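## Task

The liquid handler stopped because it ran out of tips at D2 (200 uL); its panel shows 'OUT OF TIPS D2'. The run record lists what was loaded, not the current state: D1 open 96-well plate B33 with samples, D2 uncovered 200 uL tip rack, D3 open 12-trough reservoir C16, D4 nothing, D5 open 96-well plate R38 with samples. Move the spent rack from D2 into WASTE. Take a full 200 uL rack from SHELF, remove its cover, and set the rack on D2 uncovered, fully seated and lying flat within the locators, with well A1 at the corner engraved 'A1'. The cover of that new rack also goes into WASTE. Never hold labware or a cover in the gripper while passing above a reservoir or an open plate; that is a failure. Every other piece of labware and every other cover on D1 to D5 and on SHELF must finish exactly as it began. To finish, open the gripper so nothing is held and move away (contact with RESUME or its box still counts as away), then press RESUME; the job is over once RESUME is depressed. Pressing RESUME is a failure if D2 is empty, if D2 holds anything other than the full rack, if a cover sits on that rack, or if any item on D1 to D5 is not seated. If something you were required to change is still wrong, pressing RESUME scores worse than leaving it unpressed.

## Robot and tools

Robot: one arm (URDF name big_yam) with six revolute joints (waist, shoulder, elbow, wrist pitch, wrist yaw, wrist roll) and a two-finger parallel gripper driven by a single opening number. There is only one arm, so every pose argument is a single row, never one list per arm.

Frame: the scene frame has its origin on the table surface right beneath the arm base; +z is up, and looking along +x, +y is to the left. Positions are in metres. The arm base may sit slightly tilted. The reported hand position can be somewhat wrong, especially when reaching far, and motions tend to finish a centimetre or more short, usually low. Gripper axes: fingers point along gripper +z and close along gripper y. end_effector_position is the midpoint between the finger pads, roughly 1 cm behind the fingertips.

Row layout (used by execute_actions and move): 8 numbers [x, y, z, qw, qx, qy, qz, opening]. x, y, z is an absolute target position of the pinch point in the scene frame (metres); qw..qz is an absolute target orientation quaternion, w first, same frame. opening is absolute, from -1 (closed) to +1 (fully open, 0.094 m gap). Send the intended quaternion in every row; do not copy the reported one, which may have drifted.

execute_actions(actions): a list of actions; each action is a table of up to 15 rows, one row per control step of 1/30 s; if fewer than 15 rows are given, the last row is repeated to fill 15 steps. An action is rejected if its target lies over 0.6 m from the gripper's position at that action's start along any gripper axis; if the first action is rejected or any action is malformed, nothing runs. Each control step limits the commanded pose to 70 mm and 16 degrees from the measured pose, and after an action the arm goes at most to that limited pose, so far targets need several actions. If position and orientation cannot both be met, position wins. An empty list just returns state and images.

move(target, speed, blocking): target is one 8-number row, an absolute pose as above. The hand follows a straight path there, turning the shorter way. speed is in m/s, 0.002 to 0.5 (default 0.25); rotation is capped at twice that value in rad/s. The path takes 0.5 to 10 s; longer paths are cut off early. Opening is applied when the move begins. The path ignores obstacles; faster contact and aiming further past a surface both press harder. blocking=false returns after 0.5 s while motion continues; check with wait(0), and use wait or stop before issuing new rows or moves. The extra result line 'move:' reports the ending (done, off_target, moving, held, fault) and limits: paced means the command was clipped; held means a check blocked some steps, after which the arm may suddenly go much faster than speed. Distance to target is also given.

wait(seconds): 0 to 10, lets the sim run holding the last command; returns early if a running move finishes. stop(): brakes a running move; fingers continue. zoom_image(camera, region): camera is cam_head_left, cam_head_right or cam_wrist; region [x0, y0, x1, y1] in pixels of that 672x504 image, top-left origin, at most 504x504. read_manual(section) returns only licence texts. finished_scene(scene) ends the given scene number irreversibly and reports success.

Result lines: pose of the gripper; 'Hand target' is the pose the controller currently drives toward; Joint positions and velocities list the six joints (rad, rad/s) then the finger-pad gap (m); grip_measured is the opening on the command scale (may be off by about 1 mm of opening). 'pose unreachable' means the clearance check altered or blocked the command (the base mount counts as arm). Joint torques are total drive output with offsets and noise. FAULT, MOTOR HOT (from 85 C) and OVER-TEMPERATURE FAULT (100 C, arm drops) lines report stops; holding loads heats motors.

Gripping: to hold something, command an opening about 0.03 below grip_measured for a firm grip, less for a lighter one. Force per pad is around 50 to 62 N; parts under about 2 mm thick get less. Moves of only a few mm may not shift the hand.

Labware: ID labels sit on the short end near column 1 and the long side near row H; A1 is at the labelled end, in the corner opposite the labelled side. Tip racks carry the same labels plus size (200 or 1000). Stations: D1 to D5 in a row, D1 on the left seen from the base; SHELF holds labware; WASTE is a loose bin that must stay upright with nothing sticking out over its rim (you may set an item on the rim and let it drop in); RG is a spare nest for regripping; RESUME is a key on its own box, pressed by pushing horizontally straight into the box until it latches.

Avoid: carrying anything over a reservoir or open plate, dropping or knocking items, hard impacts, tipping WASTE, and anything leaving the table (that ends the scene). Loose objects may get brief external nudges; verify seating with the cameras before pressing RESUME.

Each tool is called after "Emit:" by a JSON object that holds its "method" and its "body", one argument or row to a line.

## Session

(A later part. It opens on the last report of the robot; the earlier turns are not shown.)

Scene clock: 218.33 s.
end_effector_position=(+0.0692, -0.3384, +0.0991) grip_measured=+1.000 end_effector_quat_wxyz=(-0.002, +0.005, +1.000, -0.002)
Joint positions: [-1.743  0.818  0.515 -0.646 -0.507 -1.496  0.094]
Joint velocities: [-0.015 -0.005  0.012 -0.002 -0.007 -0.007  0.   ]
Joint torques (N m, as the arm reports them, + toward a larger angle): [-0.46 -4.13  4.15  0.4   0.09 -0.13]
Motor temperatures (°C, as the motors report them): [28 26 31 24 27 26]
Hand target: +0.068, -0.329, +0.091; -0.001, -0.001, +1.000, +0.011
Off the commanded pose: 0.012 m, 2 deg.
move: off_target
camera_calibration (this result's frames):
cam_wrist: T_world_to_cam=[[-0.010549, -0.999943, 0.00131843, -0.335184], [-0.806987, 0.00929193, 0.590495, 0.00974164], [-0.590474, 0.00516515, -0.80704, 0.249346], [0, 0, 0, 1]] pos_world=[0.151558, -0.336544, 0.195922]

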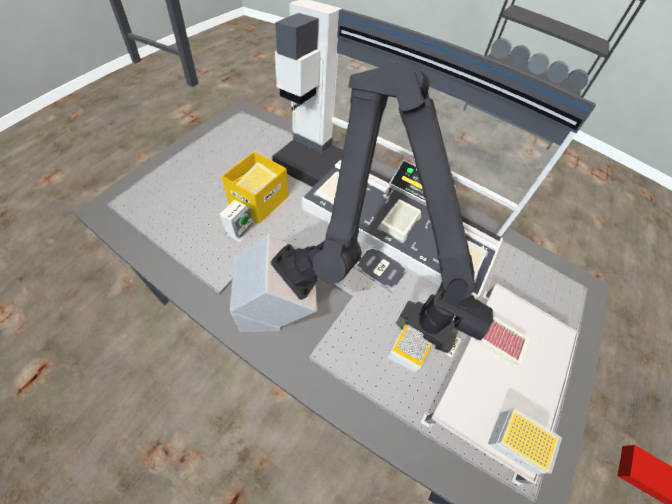

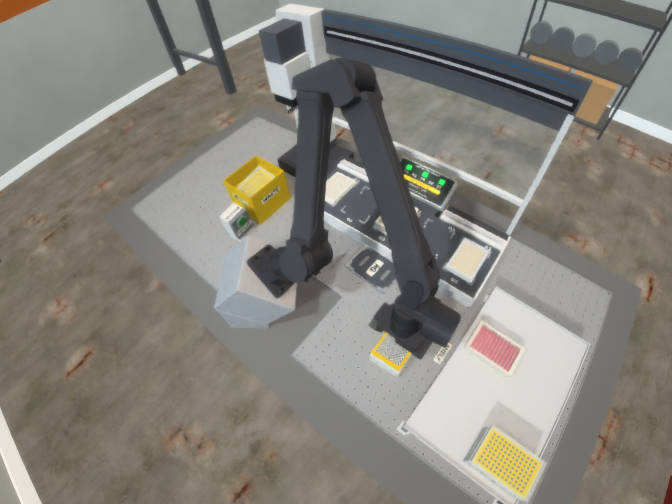

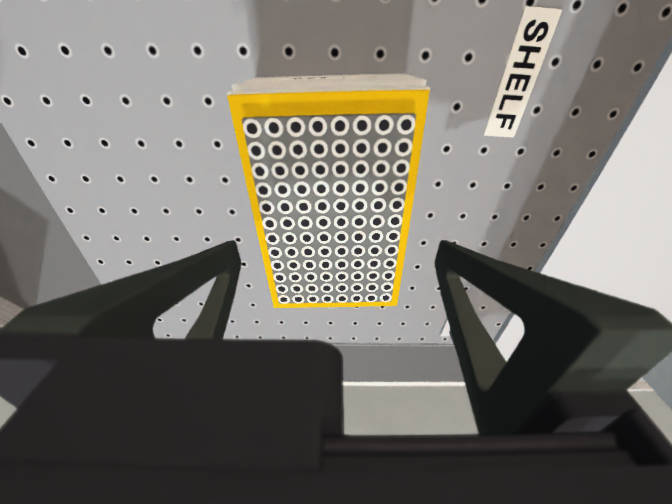

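Emit:
{"method": "move", "body": {
  "target": [0.071,-0.327,0.041,0,0.004,1,0.01,1],
  "speed": 0.06
}}

Emit:
{"method": "move", "body": {
  "target": [0.071,-0.327,0.041,0,0.004,1,0.01,0.72]
}}

Emit:
{"method": "move", "body": {
  "target": [0.075,-0.335,0.11,0,0,1,0,0.72],
  "speed": 0.1
}}

Emit:
{"method": "move", "body": {
  "target": [0.235,-0.17,0.14,0,0,1,0,0.72],
  "speed": 0.17
}}

Emit:
{"method": "move", "body": {
  "target": [0.245,0.011,0.165,0,0,1,0,0.72],
  "speed": 0.15
}}

Scene clock: 224.80 s.
end_effector_position=(+0.0717, -0.3353, +0.0493) grip_measured=+1.000 end_effector_quat_wxyz=(-0.001, -0.004, +1.000, -0.001)
Joint positions: [-1.635  0.961  0.476 -0.422 -0.443 -1.418  0.094]
Joint velocities: [ 0.015 -0.015 -0.017  0.007 -0.022  0.022  0.   ]
Joint torques (N m, as the arm reports them, + toward a larger angle): [-1.01 -5.75  2.91  0.38  0.1   0.09]
Motor temperatures (°C, as the motors report them): [28 26 30 24 27 26]
Hand target: +0.071, -0.326, +0.042; -0.001, +0.003, +1.000, +0.011
Off the commanded pose: 0.012 m, 2 deg.
move: off_target
camera_calibration (this result's frames):
cam_wrist: T_world_to_cam=[[0.00854065, -0.999963, -0.00134919, -0.333278], [-0.807479, -0.0076925, 0.589847, 0.0354831], [-0.589835, -0.00394823, -0.807514, 0.207487], [0, 0, 0, 1]] pos_world=[0.153882, -0.332174, 0.14617]

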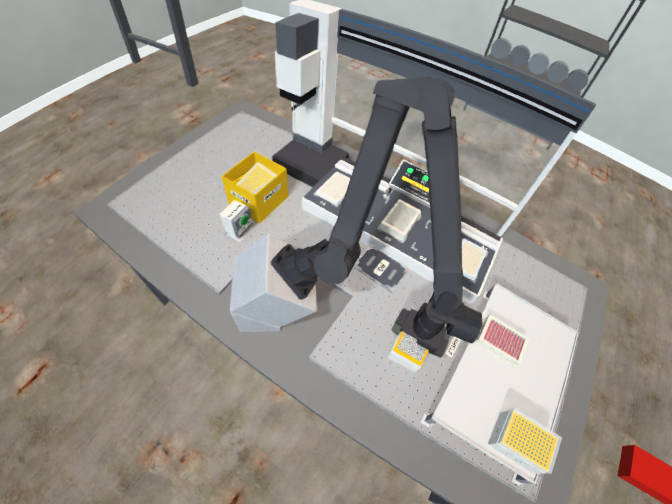

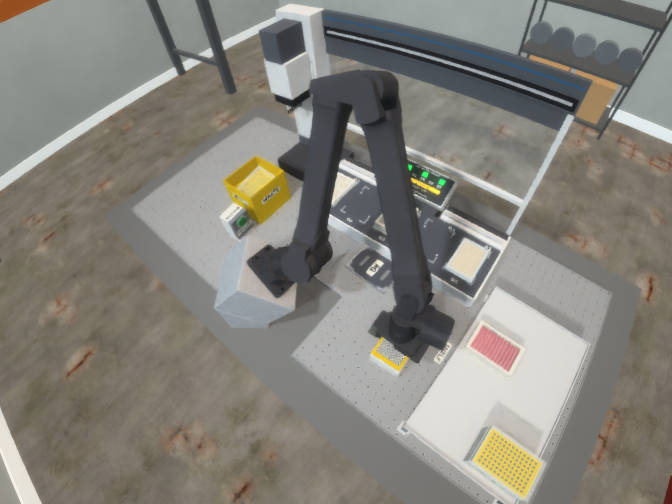

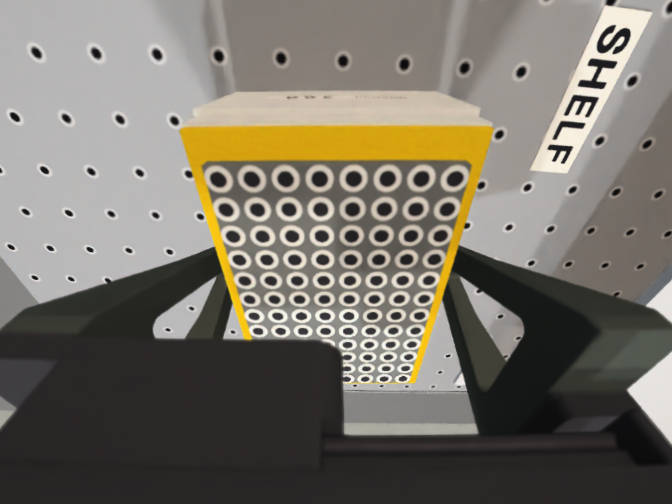

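Scene clock: 225.50 s.
end_effector_position=(+0.0717, -0.3357, +0.0493) grip_measured=+0.800 end_effector_quat_wxyz=(-0.001, -0.003, +1.000, -0.002)
Joint positions: [-1.635  0.961  0.476 -0.42  -0.443 -1.416  0.085]
Joint velocities: [-0.005 -0.005  0.002 -0.002 -0.037  0.022 -0.001]
Joint torques (N m, as the arm reports them, + toward a larger angle): [-0.84 -5.44  3.01  0.48  0.07  0.13]
Motor temperatures (°C, as the motors report them): [28 26 30 24 27 26]
Hand target: +0.071, -0.327, +0.042; -0.000, +0.004, +1.000, +0.010
Off the commanded pose: 0.012 m, 2 deg.
move: off_target
camera_calibration (this result's frames):
cam_wrist: T_world_to_cam=[[0.00652808, -0.999979, 0.0000178513, -0.333553], [-0.807626, -0.00526183, 0.589672, 0.0363605], [-0.589659, -0.00386384, -0.807643, 0.207541], [0, 0, 0, 1]] pos_world=[0.153922, -0.332552, 0.146185]

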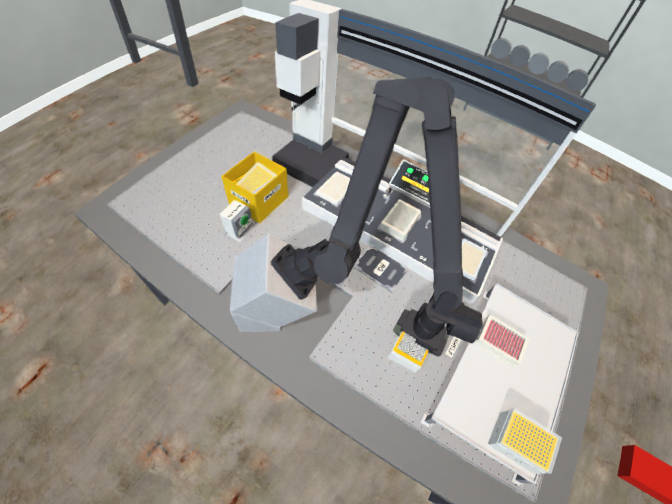

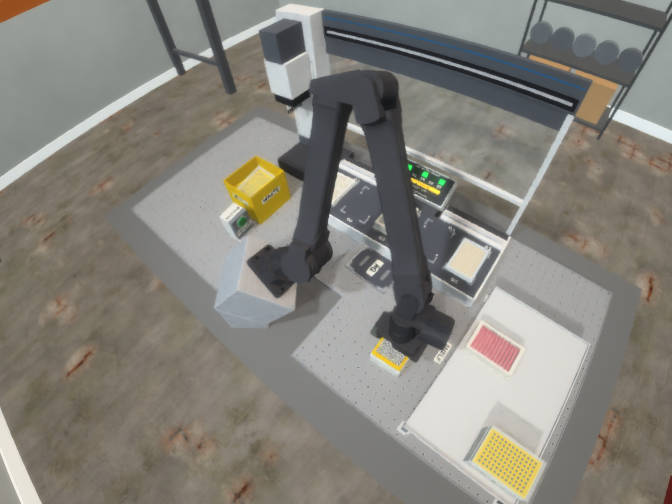

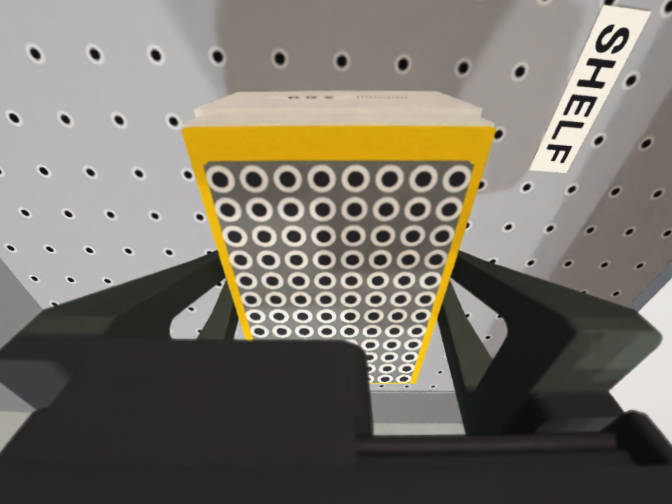

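Scene clock: 226.53 s.
end_effector_position=(+0.0713, -0.3151, +0.0981) grip_measured=+0.800 end_effector_quat_wxyz=(+0.001, +0.014, +1.000, +0.019)
Joint positions: [-1.731  0.786  0.482 -0.687 -0.508 -1.49   0.085]
Joint velocities: [-0.015 -0.005 -0.002 -0.042  0.007 -0.007 -0.   ]
Joint torques (N m, as the arm reports them, + toward a larger angle): [-1.78 -6.21  7.9  -0.4  -0.18 -0.15]
Motor temperatures (°C, as the motors report them): [28 26 30 24 27 26]
Hand target: +0.076, -0.336, +0.109; +0.000, +0.001, +1.000, -0.001
Off the commanded pose: 0.023 m, 3 deg.
move: off_target
camera_calibration (this result's frames):
cam_wrist: T_world_to_cam=[[-0.0279469, -0.998774, -0.0408525, -0.306114], [-0.809689, -0.00134802, 0.586858, 0.00895892], [-0.586194, 0.0494787, -0.808658, 0.263469], [0, 0, 0, 1]] pos_world=[0.153143, -0.318763, 0.195293]

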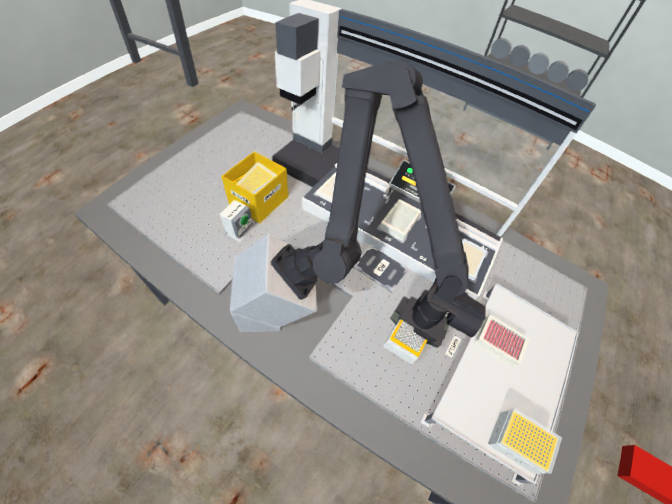

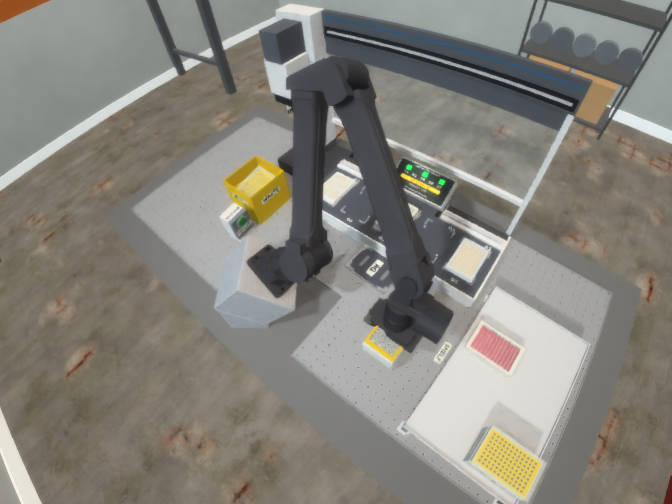

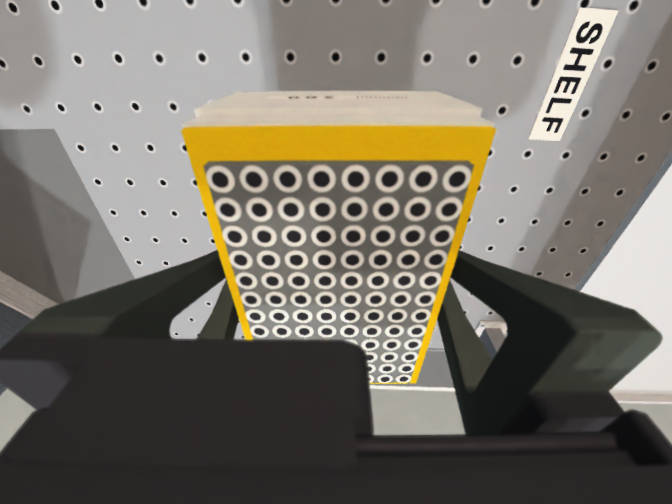

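Scene clock: 228.57 s.
end_effector_position=(+0.2265, -0.1656, +0.1309) grip_measured=+0.800 end_effector_quat_wxyz=(-0.013, -0.016, +1.000, +0.002)
Joint positions: [-0.35   0.448  0.397 -0.873  0.43  -0.452  0.085]
Joint velocities: [ 0.005  0.005 -0.002 -0.012 -0.007  0.007 -0.002]
Joint torques (N m, as the arm reports them, + toward a larger angle): [ 0.36 -1.7   8.54 -0.31  0.16  0.13]
Motor temperatures (°C, as the motors report them): [28 26 30 24 27 26]
Hand target: +0.235, -0.172, +0.137; -0.008, -0.007, +1.000, +0.000
Off the commanded pose: 0.013 m, 2 deg.
move: off_target
camera_calibration (this result's frames):
cam_wrist: T_world_to_cam=[[0.0309428, -0.999483, -0.00878957, -0.168838], [-0.792574, -0.0298931, 0.609042, 0.104069], [-0.60899, -0.011879, -0.793089, 0.366558], [0, 0, 0, 1]] pos_world=[0.310937, -0.161285, 0.225847]

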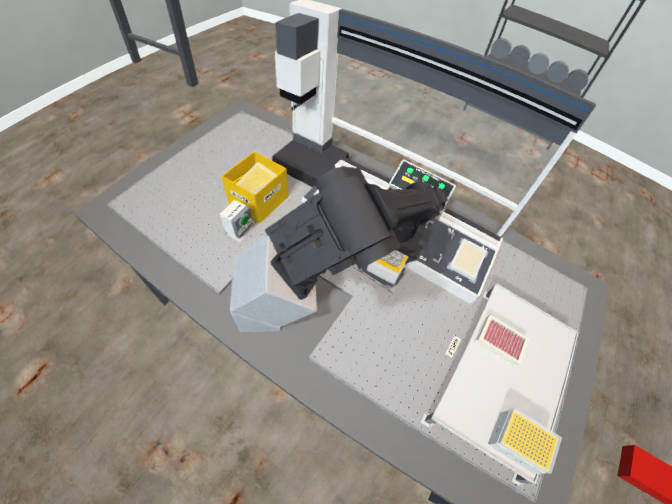

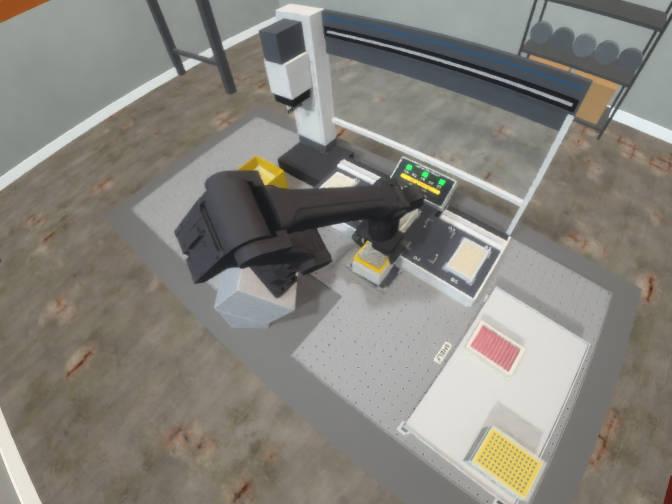

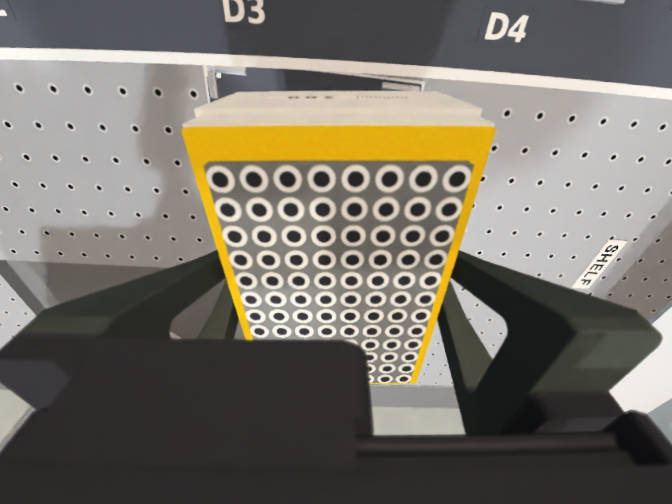

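Scene clock: 230.43 s.
end_effector_position=(+0.2257, +0.0032, +0.1537) grip_measured=+0.800 end_effector_quat_wxyz=(-0.014, -0.018, +1.000, -0.014)
Joint positions: [ 0.617  1.01   0.406 -1.044  0.782  0.698  0.085]
Joint velocities: [-0.005 -0.005  0.007  0.002 -0.022 -0.022  0.001]
Joint torques (N m, as the arm reports them, + toward a larger angle): [ 3.62  0.06  8.87 -0.36  0.28  0.12]
Motor temperatures (°C, as the motors report them): [28 26 31 24 27 26]
Hand target: +0.244, +0.007, +0.164; -0.003, -0.002, +1.000, -0.007
Off the commanded pose: 0.024 m, 3 deg.
move: off_target
camera_calibration (this result's frames):
cam_wrist: T_world_to_cam=[[0.0358223, -0.99905, 0.0248022, -0.00609107], [-0.791572, -0.013216, 0.610933, 0.0940547], [-0.610025, -0.0415177, -0.791294, 0.386154], [0, 0, 0, 1]] pos_world=[0.310233, 0.01119, 0.248251]

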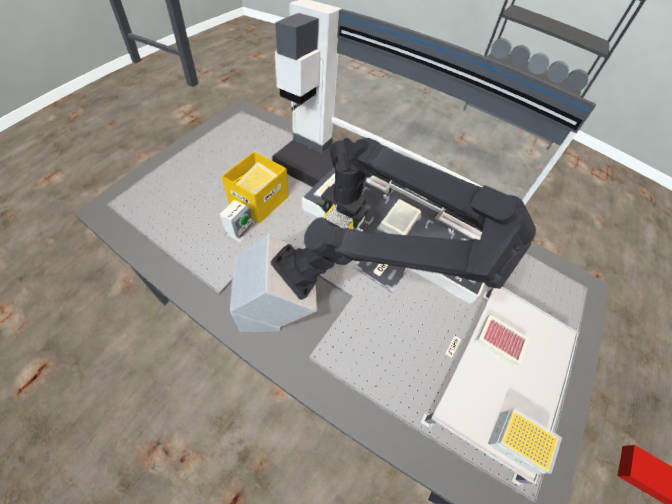

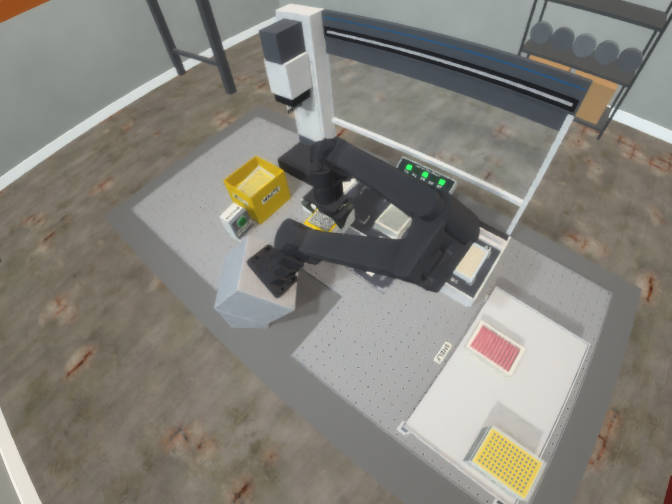

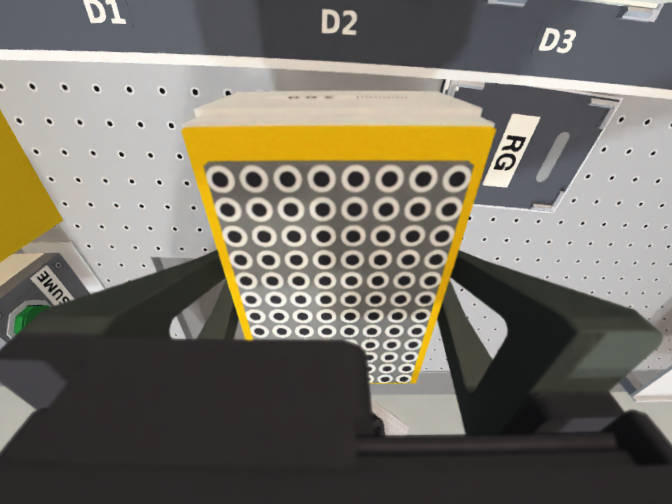

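Emit:
{"method": "move", "body": {
  "target": [0.41,0.006,0.175,0,0,1,0,0.72],
  "speed": 0.15
}}

Emit:
{"method": "move", "body": {
  "target": [0.391,0.006,0.103,-0.012,-0.007,1,-0.004,0.72],
  "speed": 0.06
}}

Scene clock: 236.40 s.
end_effector_position=(+0.3952, +0.0084, +0.1712) grip_measured=+0.800 end_effector_quat_wxyz=(-0.003, -0.006, +1.000, +0.001)
Joint positions: [ 0.419  1.235  0.813 -0.984  0.76   0.412  0.085]
Joint velocities: [-0.005  0.005  0.012  0.002  0.007 -0.007 -0.   ]
Joint torques (N m, as the arm reports them, + toward a larger angle): [ 4.88 -5.01  8.26  0.28 -0.04 -0.15]
Motor temperatures (°C, as the motors report them): [28 26 31 24 27 26]
Hand target: +0.410, +0.007, +0.172; +0.000, -0.000, +1.000, +0.002
Off the commanded pose: 0.015 m, 1 deg.
move: off_target
camera_calibration (this result's frames):
cam_wrist: T_world_to_cam=[[0.011275, -0.999924, -0.0050625, 0.00734418], [-0.805212, -0.012081, 0.592864, 0.226091], [-0.59288, -0.00260814, -0.805287, 0.498894], [0, 0, 0, 1]] pos_world=[0.477753, 0.0113762, 0.267749]

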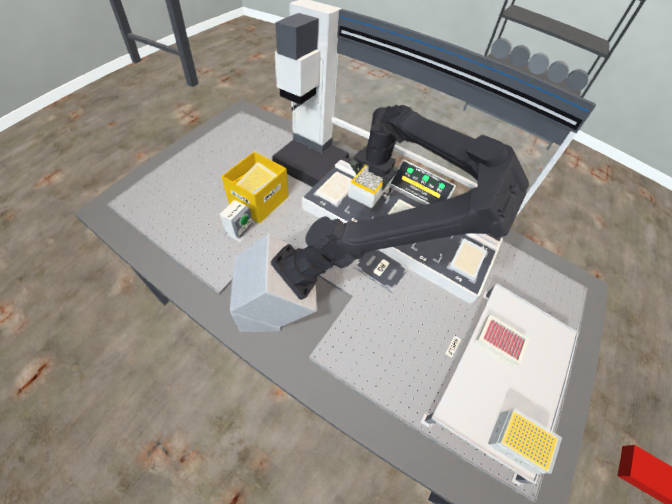

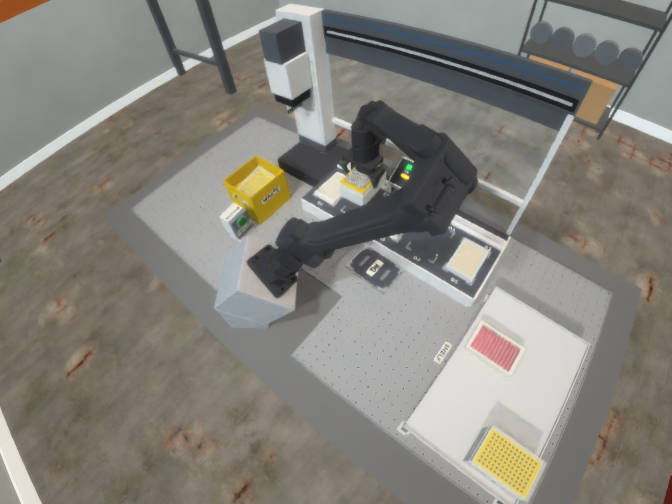

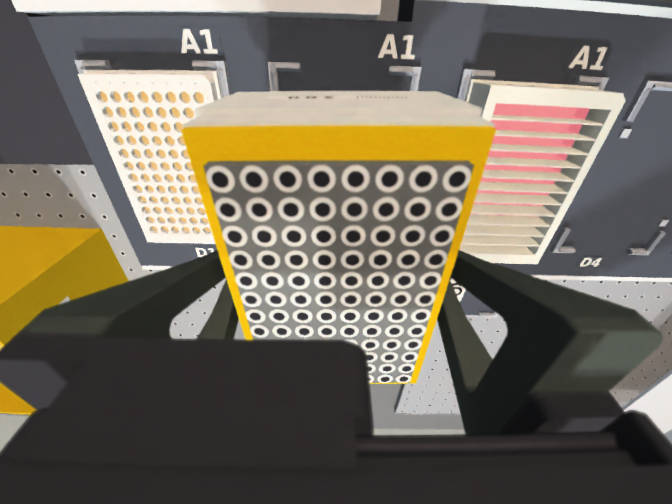

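Scene clock: 237.87 s.
end_effector_position=(+0.3966, +0.0049, +0.1130) grip_measured=+0.800 end_effector_quat_wxyz=(-0.001, +0.003, +1.000, +0.000)
Joint positions: [ 0.29   1.297  0.744 -0.731  0.733  0.254  0.085]
Joint velocities: [-0.005 -0.005  0.012 -0.007 -0.007 -0.022 -0.001]
Joint torques (N m, as the arm reports them, + toward a larger angle): [ 5.09 -6.17  4.09  0.49 -0.02 -0.16]
Motor temperatures (°C, as the motors report them): [28 26 31 24 27 26]
Hand target: +0.389, +0.005, +0.104; -0.012, -0.007, +1.000, -0.003
Off the commanded pose: 0.011 m, 2 deg.
move: off_target
camera_calibration (this result's frames):
cam_wrist: T_world_to_cam=[[-0.00560316, -0.999975, -0.00420874, 0.0101863], [-0.807551, 0.0020426, 0.589794, 0.262934], [-0.589771, 0.00670348, -0.807543, 0.451854], [0, 0, 0, 1]] pos_world=[0.47888, 0.00661994, 0.209857]

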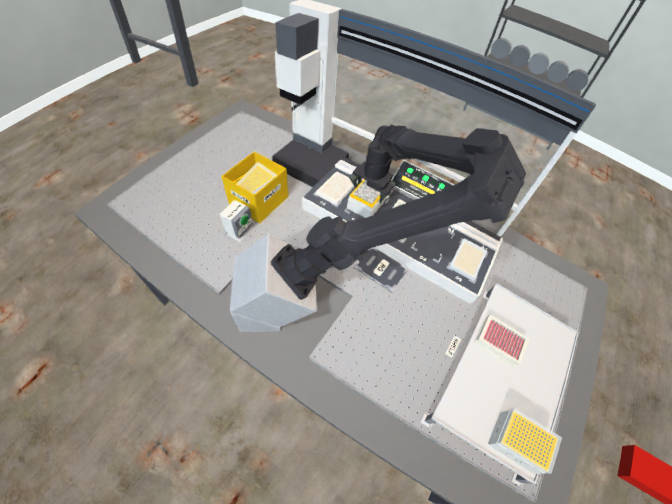

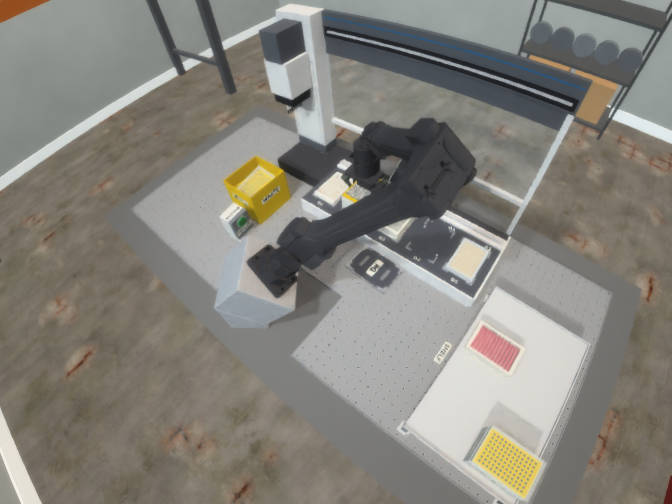

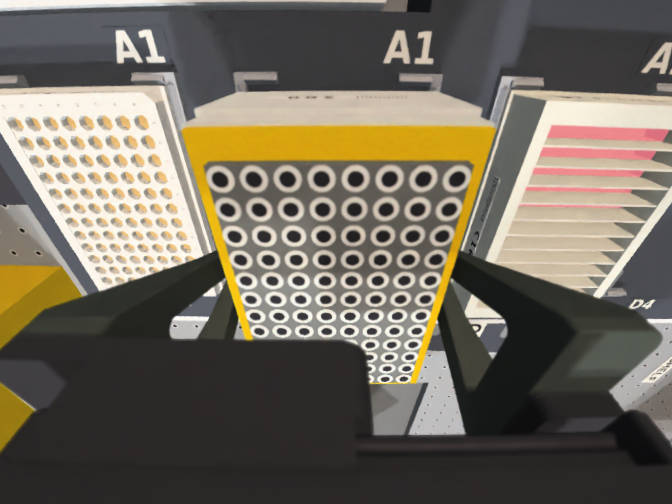

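Emit:
{"method": "move", "body": {
  "target": [0.391,0.006,0.091,-0.012,-0.005,1,-0.004,0.72],
  "speed": 0.03
}}

Emit:
{"method": "zoom_image", "body": {
  "camera": "cam_wrist",
  "region": [170, 40, 510, 160]
}}

Scene clock: 242.27 s.
end_effector_position=(+0.3987, +0.0055, +0.1020) grip_measured=+0.800 end_effector_quat_wxyz=(+0.000, +0.003, +1.000, -0.000)
Joint positions: [ 0.269  1.319  0.739 -0.683  0.728  0.226  0.085]
Joint velocities: [-0.005 -0.005 -0.007  0.027 -0.022  0.007 -0.001]
Joint torques (N m, as the arm reports them, + toward a larger angle): [ 5.21 -6.28  3.87  0.47 -0.04 -0.17]
Motor temperatures (°C, as the motors report them): [28 26 31 24 27 26]
Hand target: +0.390, +0.006, +0.092; -0.012, -0.005, +1.000, -0.004
Off the commanded pose: 0.013 m, 2 deg.
move: off_target
camera_calibration (this result's frames):
cam_wrist: T_world_to_cam=[[-0.00693921, -0.999972, -0.00291228, 0.0111559], [-0.809261, 0.00390497, 0.587436, 0.27199], [-0.587408, 0.00643314, -0.809265, 0.443464], [0, 0, 0, 1]] pos_world=[0.480682, 0.00724058, 0.199136]

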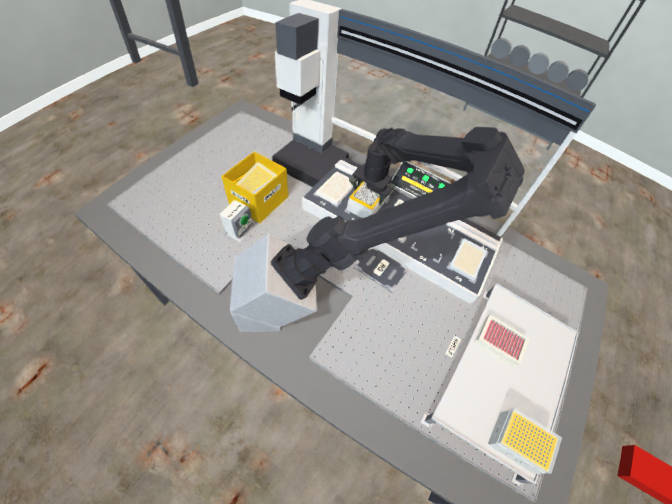

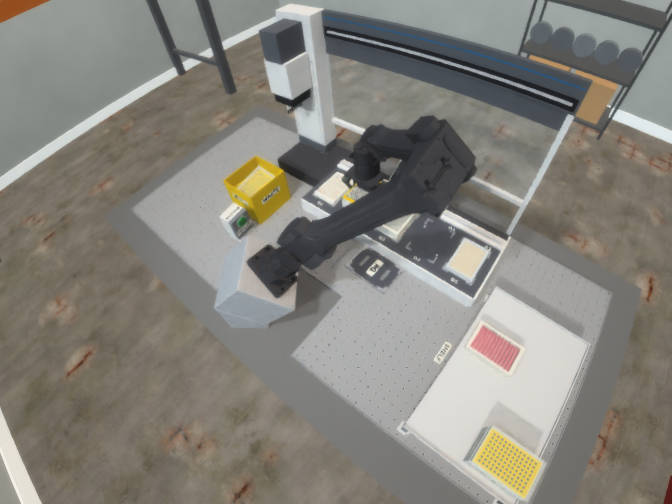

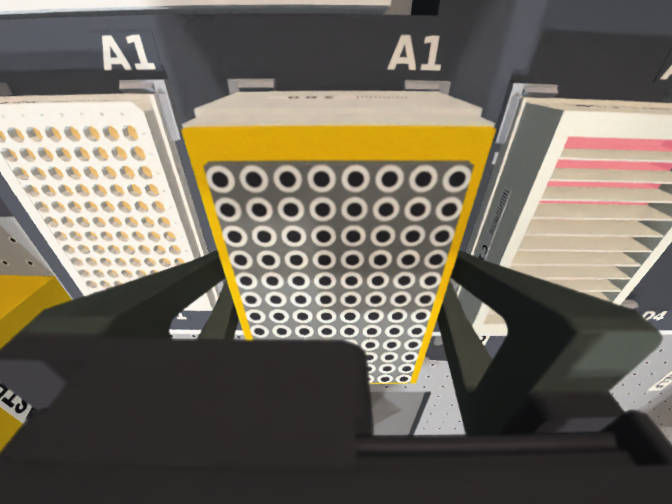

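Region (170, 40, 510, 160) of cam_wrist's 672x504 image, scaled by 1.482, with more detail than that image has; it fills the top 178 rows of this view, and the rest is white.

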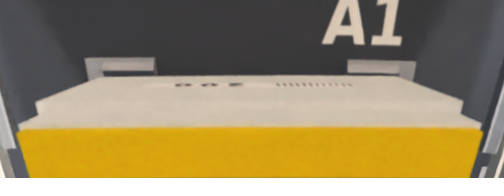

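Emit:
{"method": "move", "body": {
  "target": [0.3885,0.0055,0.083,-0.012,-0.003,1,-0.004,0.72],
  "speed": 0.03
}}

Emit:
{"method": "zoom_image", "body": {
  "camera": "cam_wrist",
  "region": [170, 40, 510, 160]
}}

Scene clock: 246.03 s.
end_effector_position=(+0.4007, +0.0055, +0.0990) grip_measured=+0.800 end_effector_quat_wxyz=(+0.007, +0.009, +1.000, +0.002)
Joint positions: [ 0.262  1.319  0.731 -0.651  0.725  0.216  0.085]
Joint velocities: [ 0.005  0.015  0.012  0.017 -0.022 -0.007  0.001]
Joint torques (N m, as the arm reports them, + toward a larger angle): [ 4.49 -5.41  3.4   0.61 -0.12 -0.21]
Motor temperatures (°C, as the motors report them): [28 26 31 24 27 26]
Hand target: +0.388, +0.005, +0.084; -0.012, -0.003, +1.000, -0.004
Off the commanded pose: 0.020 m, 3 deg.
move: off_target
camera_calibration (this result's frames):
cam_wrist: T_world_to_cam=[[-0.0175434, -0.999821, -0.00710953, 0.0158065], [-0.816827, 0.0102311, 0.576792, 0.279337], [-0.576616, 0.0159262, -0.81686, 0.438587], [0, 0, 0, 1]] pos_world=[0.481343, 0.00596077, 0.197258]

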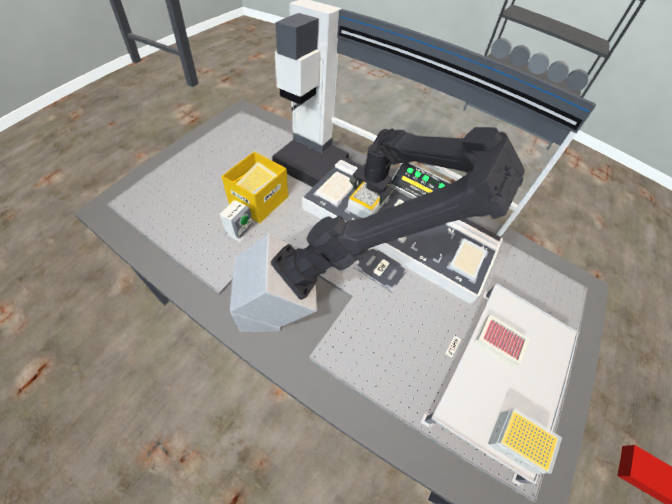

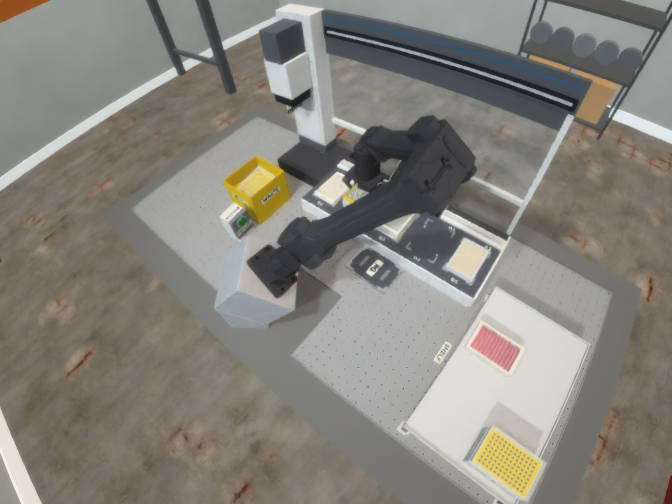

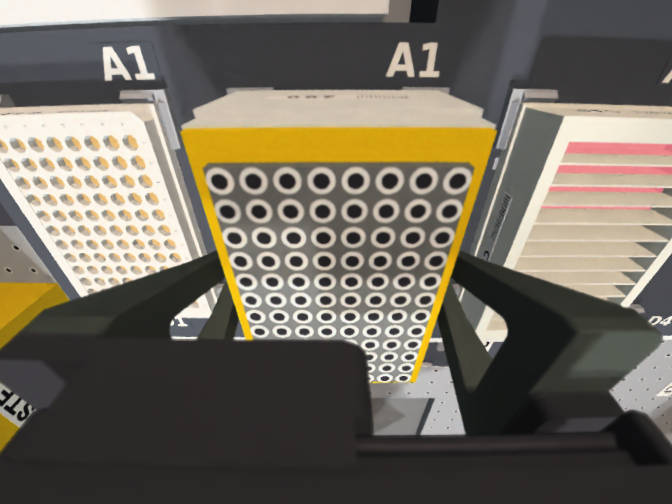

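Region (170, 40, 510, 160) of cam_wrist's 672x504 image, scaled by 1.482, with more detail than that image has; it fills the top 178 rows of this view, and the rest is white.

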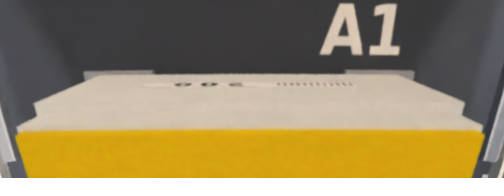

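The far edge landed on the locators, so I'll slide it back.

Emit:
{"method": "execute_actions", "body": {
  "actions": [
    [[0.387,0.0055,0.086,-0.014,-0.003,1,-0.004,0.72],[0.386,0.0055,0.086,-0.015,-0.003,1,-0.004,0.72],[0.385,0.0055,0.087,-0.016,-0.003,1,-0.004,0.72],[0.384,0.0055,0.087,-0.018,-0.003,1,-0.004,0.72]],
    [[0.384,0.0055,0.087,-0.018,-0.003,1,-0.004,0.72]]
  ]
}}

Emit:
{"method": "zoom_image", "body": {
  "camera": "cam_wrist",
  "region": [170, 40, 510, 160]
}}

Scene clock: 250.97 s.
end_effector_position=(+0.4001, +0.0053, +0.0990) grip_measured=+0.800 end_effector_quat_wxyz=(+0.006, +0.008, +1.000, +0.001)
Joint positions: [ 0.262  1.319  0.731 -0.654  0.725  0.216  0.085]
Joint velocities: [-0.024 -0.005 -0.002 -0.012 -0.022 -0.007 -0.   ]
Joint torques (N m, as the arm reports them, + toward a larger angle): [ 5.17 -6.36  3.53 -0.58 -0.08  0.02]
Motor temperatures (°C, as the motors report them): [28 26 30 24 27 26]
Hand target: +0.384, +0.005, +0.088; -0.018, -0.003, +1.000, -0.004
Off the commanded pose: 0.020 m, 3 deg.
camera_calibration (this result's frames):
cam_wrist: T_world_to_cam=[[-0.0155383, -0.99986, -0.0062227, 0.0147193], [-0.8156, 0.00907418, 0.578545, 0.2782], [-0.578407, 0.0140648, -0.815627, 0.438846], [0, 0, 0, 1]] pos_world=[0.480961, 0.00602051, 0.197075]

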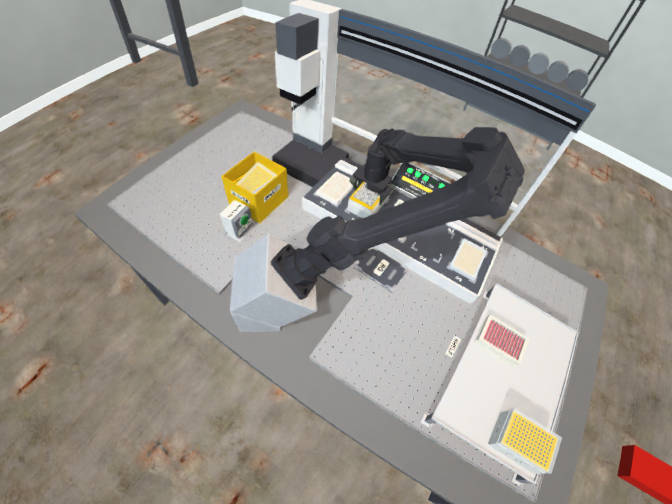

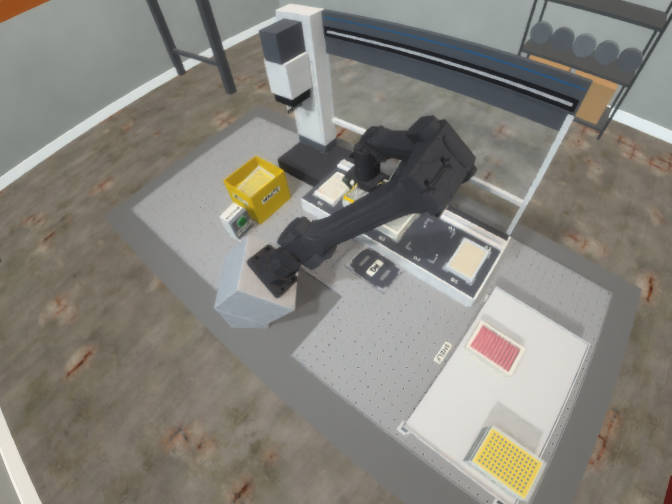

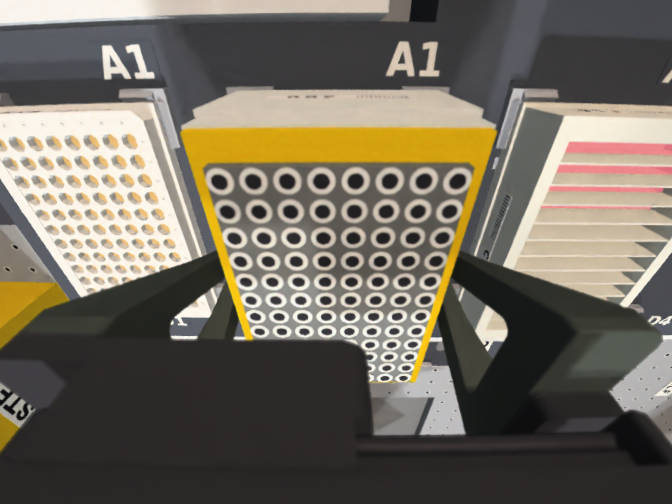

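Region (170, 40, 510, 160) of cam_wrist's 672x504 image, scaled by 1.482, with more detail than that image has; it fills the top 178 rows of this view, and the rest is white.

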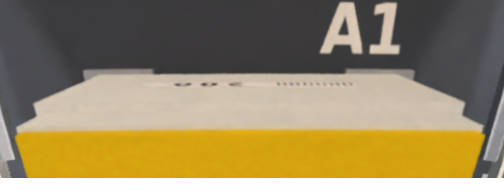

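Emit:
{"method": "execute_actions", "body": {
  "actions": [
    [[0.383,0.0055,0.087,-0.019,-0.003,1,-0.004,0.72],[0.382,0.0055,0.0875,-0.021,-0.003,1,-0.004,0.72],[0.381,0.0055,0.0875,-0.023,-0.004,1,-0.004,0.72],[0.380,0.0055,0.0875,-0.025,-0.005,1,-0.004,0.72],[0.379,0.0055,0.0875,-0.026,-0.005,1,-0.004,0.72]]
  ]
}}

Emit:
{"method": "zoom_image", "body": {
  "camera": "cam_wrist",
  "region": [170, 40, 510, 160]
}}

Scene clock: 255.40 s.
end_effector_position=(+0.3962, +0.0052, +0.0990) grip_measured=+0.800 end_effector_quat_wxyz=(-0.001, +0.006, +1.000, +0.002)
Joint positions: [ 0.262  1.319  0.731 -0.671  0.721  0.223  0.085]
Joint velocities: [-0.024 -0.015 -0.007  0.002 -0.037  0.007  0.   ]
Joint torques (N m, as the arm reports them, + toward a larger angle): [ 5.4  -6.17  3.4  -0.75 -0.03  0.05]
Motor temperatures (°C, as the motors report them): [28 26 30 24 27 26]
Hand target: +0.379, +0.005, +0.089; -0.026, -0.005, +1.000, -0.004
Off the commanded pose: 0.021 m, 3 deg.
camera_calibration (this result's frames):
cam_wrist: T_world_to_cam=[[-0.0113449, -0.999911, -0.00699992, 0.0130052], [-0.807497, 0.00503248, 0.58985, 0.270826], [-0.589763, 0.0123442, -0.807482, 0.440275], [0, 0, 0, 1]] pos_world=[0.478496, 0.00620629, 0.195858]

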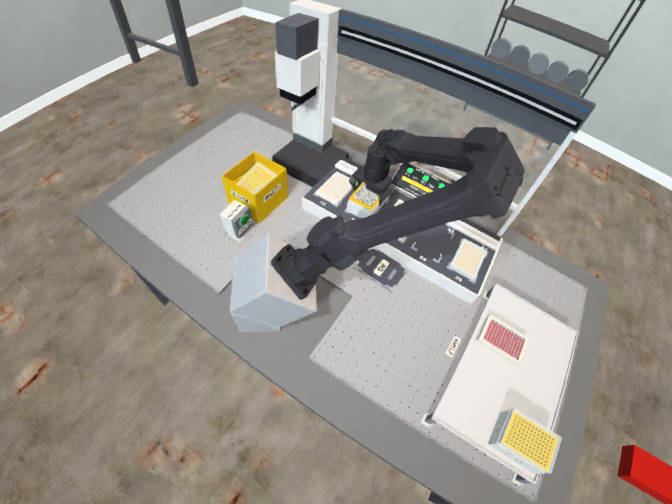

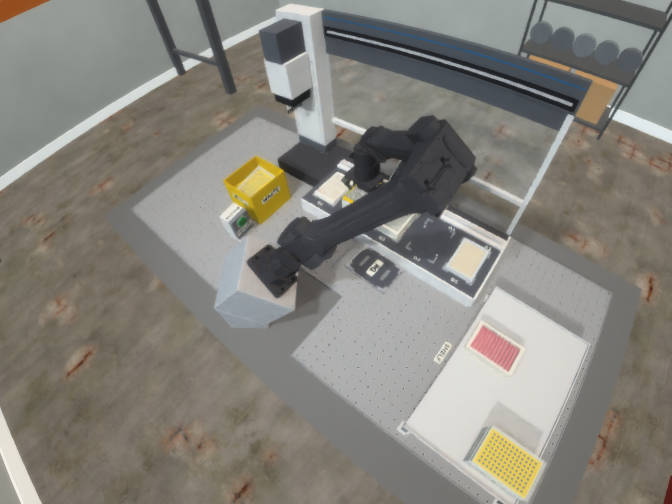

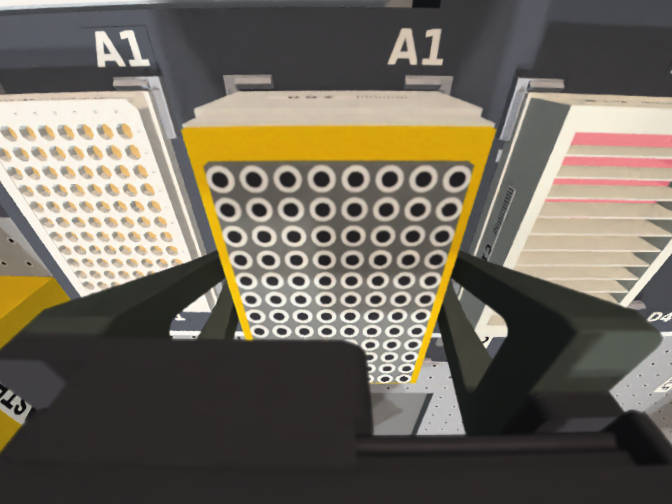

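Region (170, 40, 510, 160) of cam_wrist's 672x504 image, scaled by 1.482, with more detail than that image has; it fills the top 178 rows of this view, and the rest is white.

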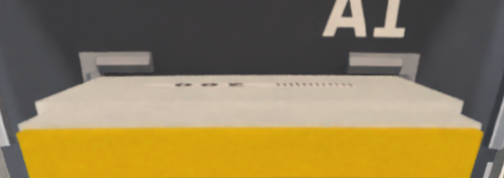

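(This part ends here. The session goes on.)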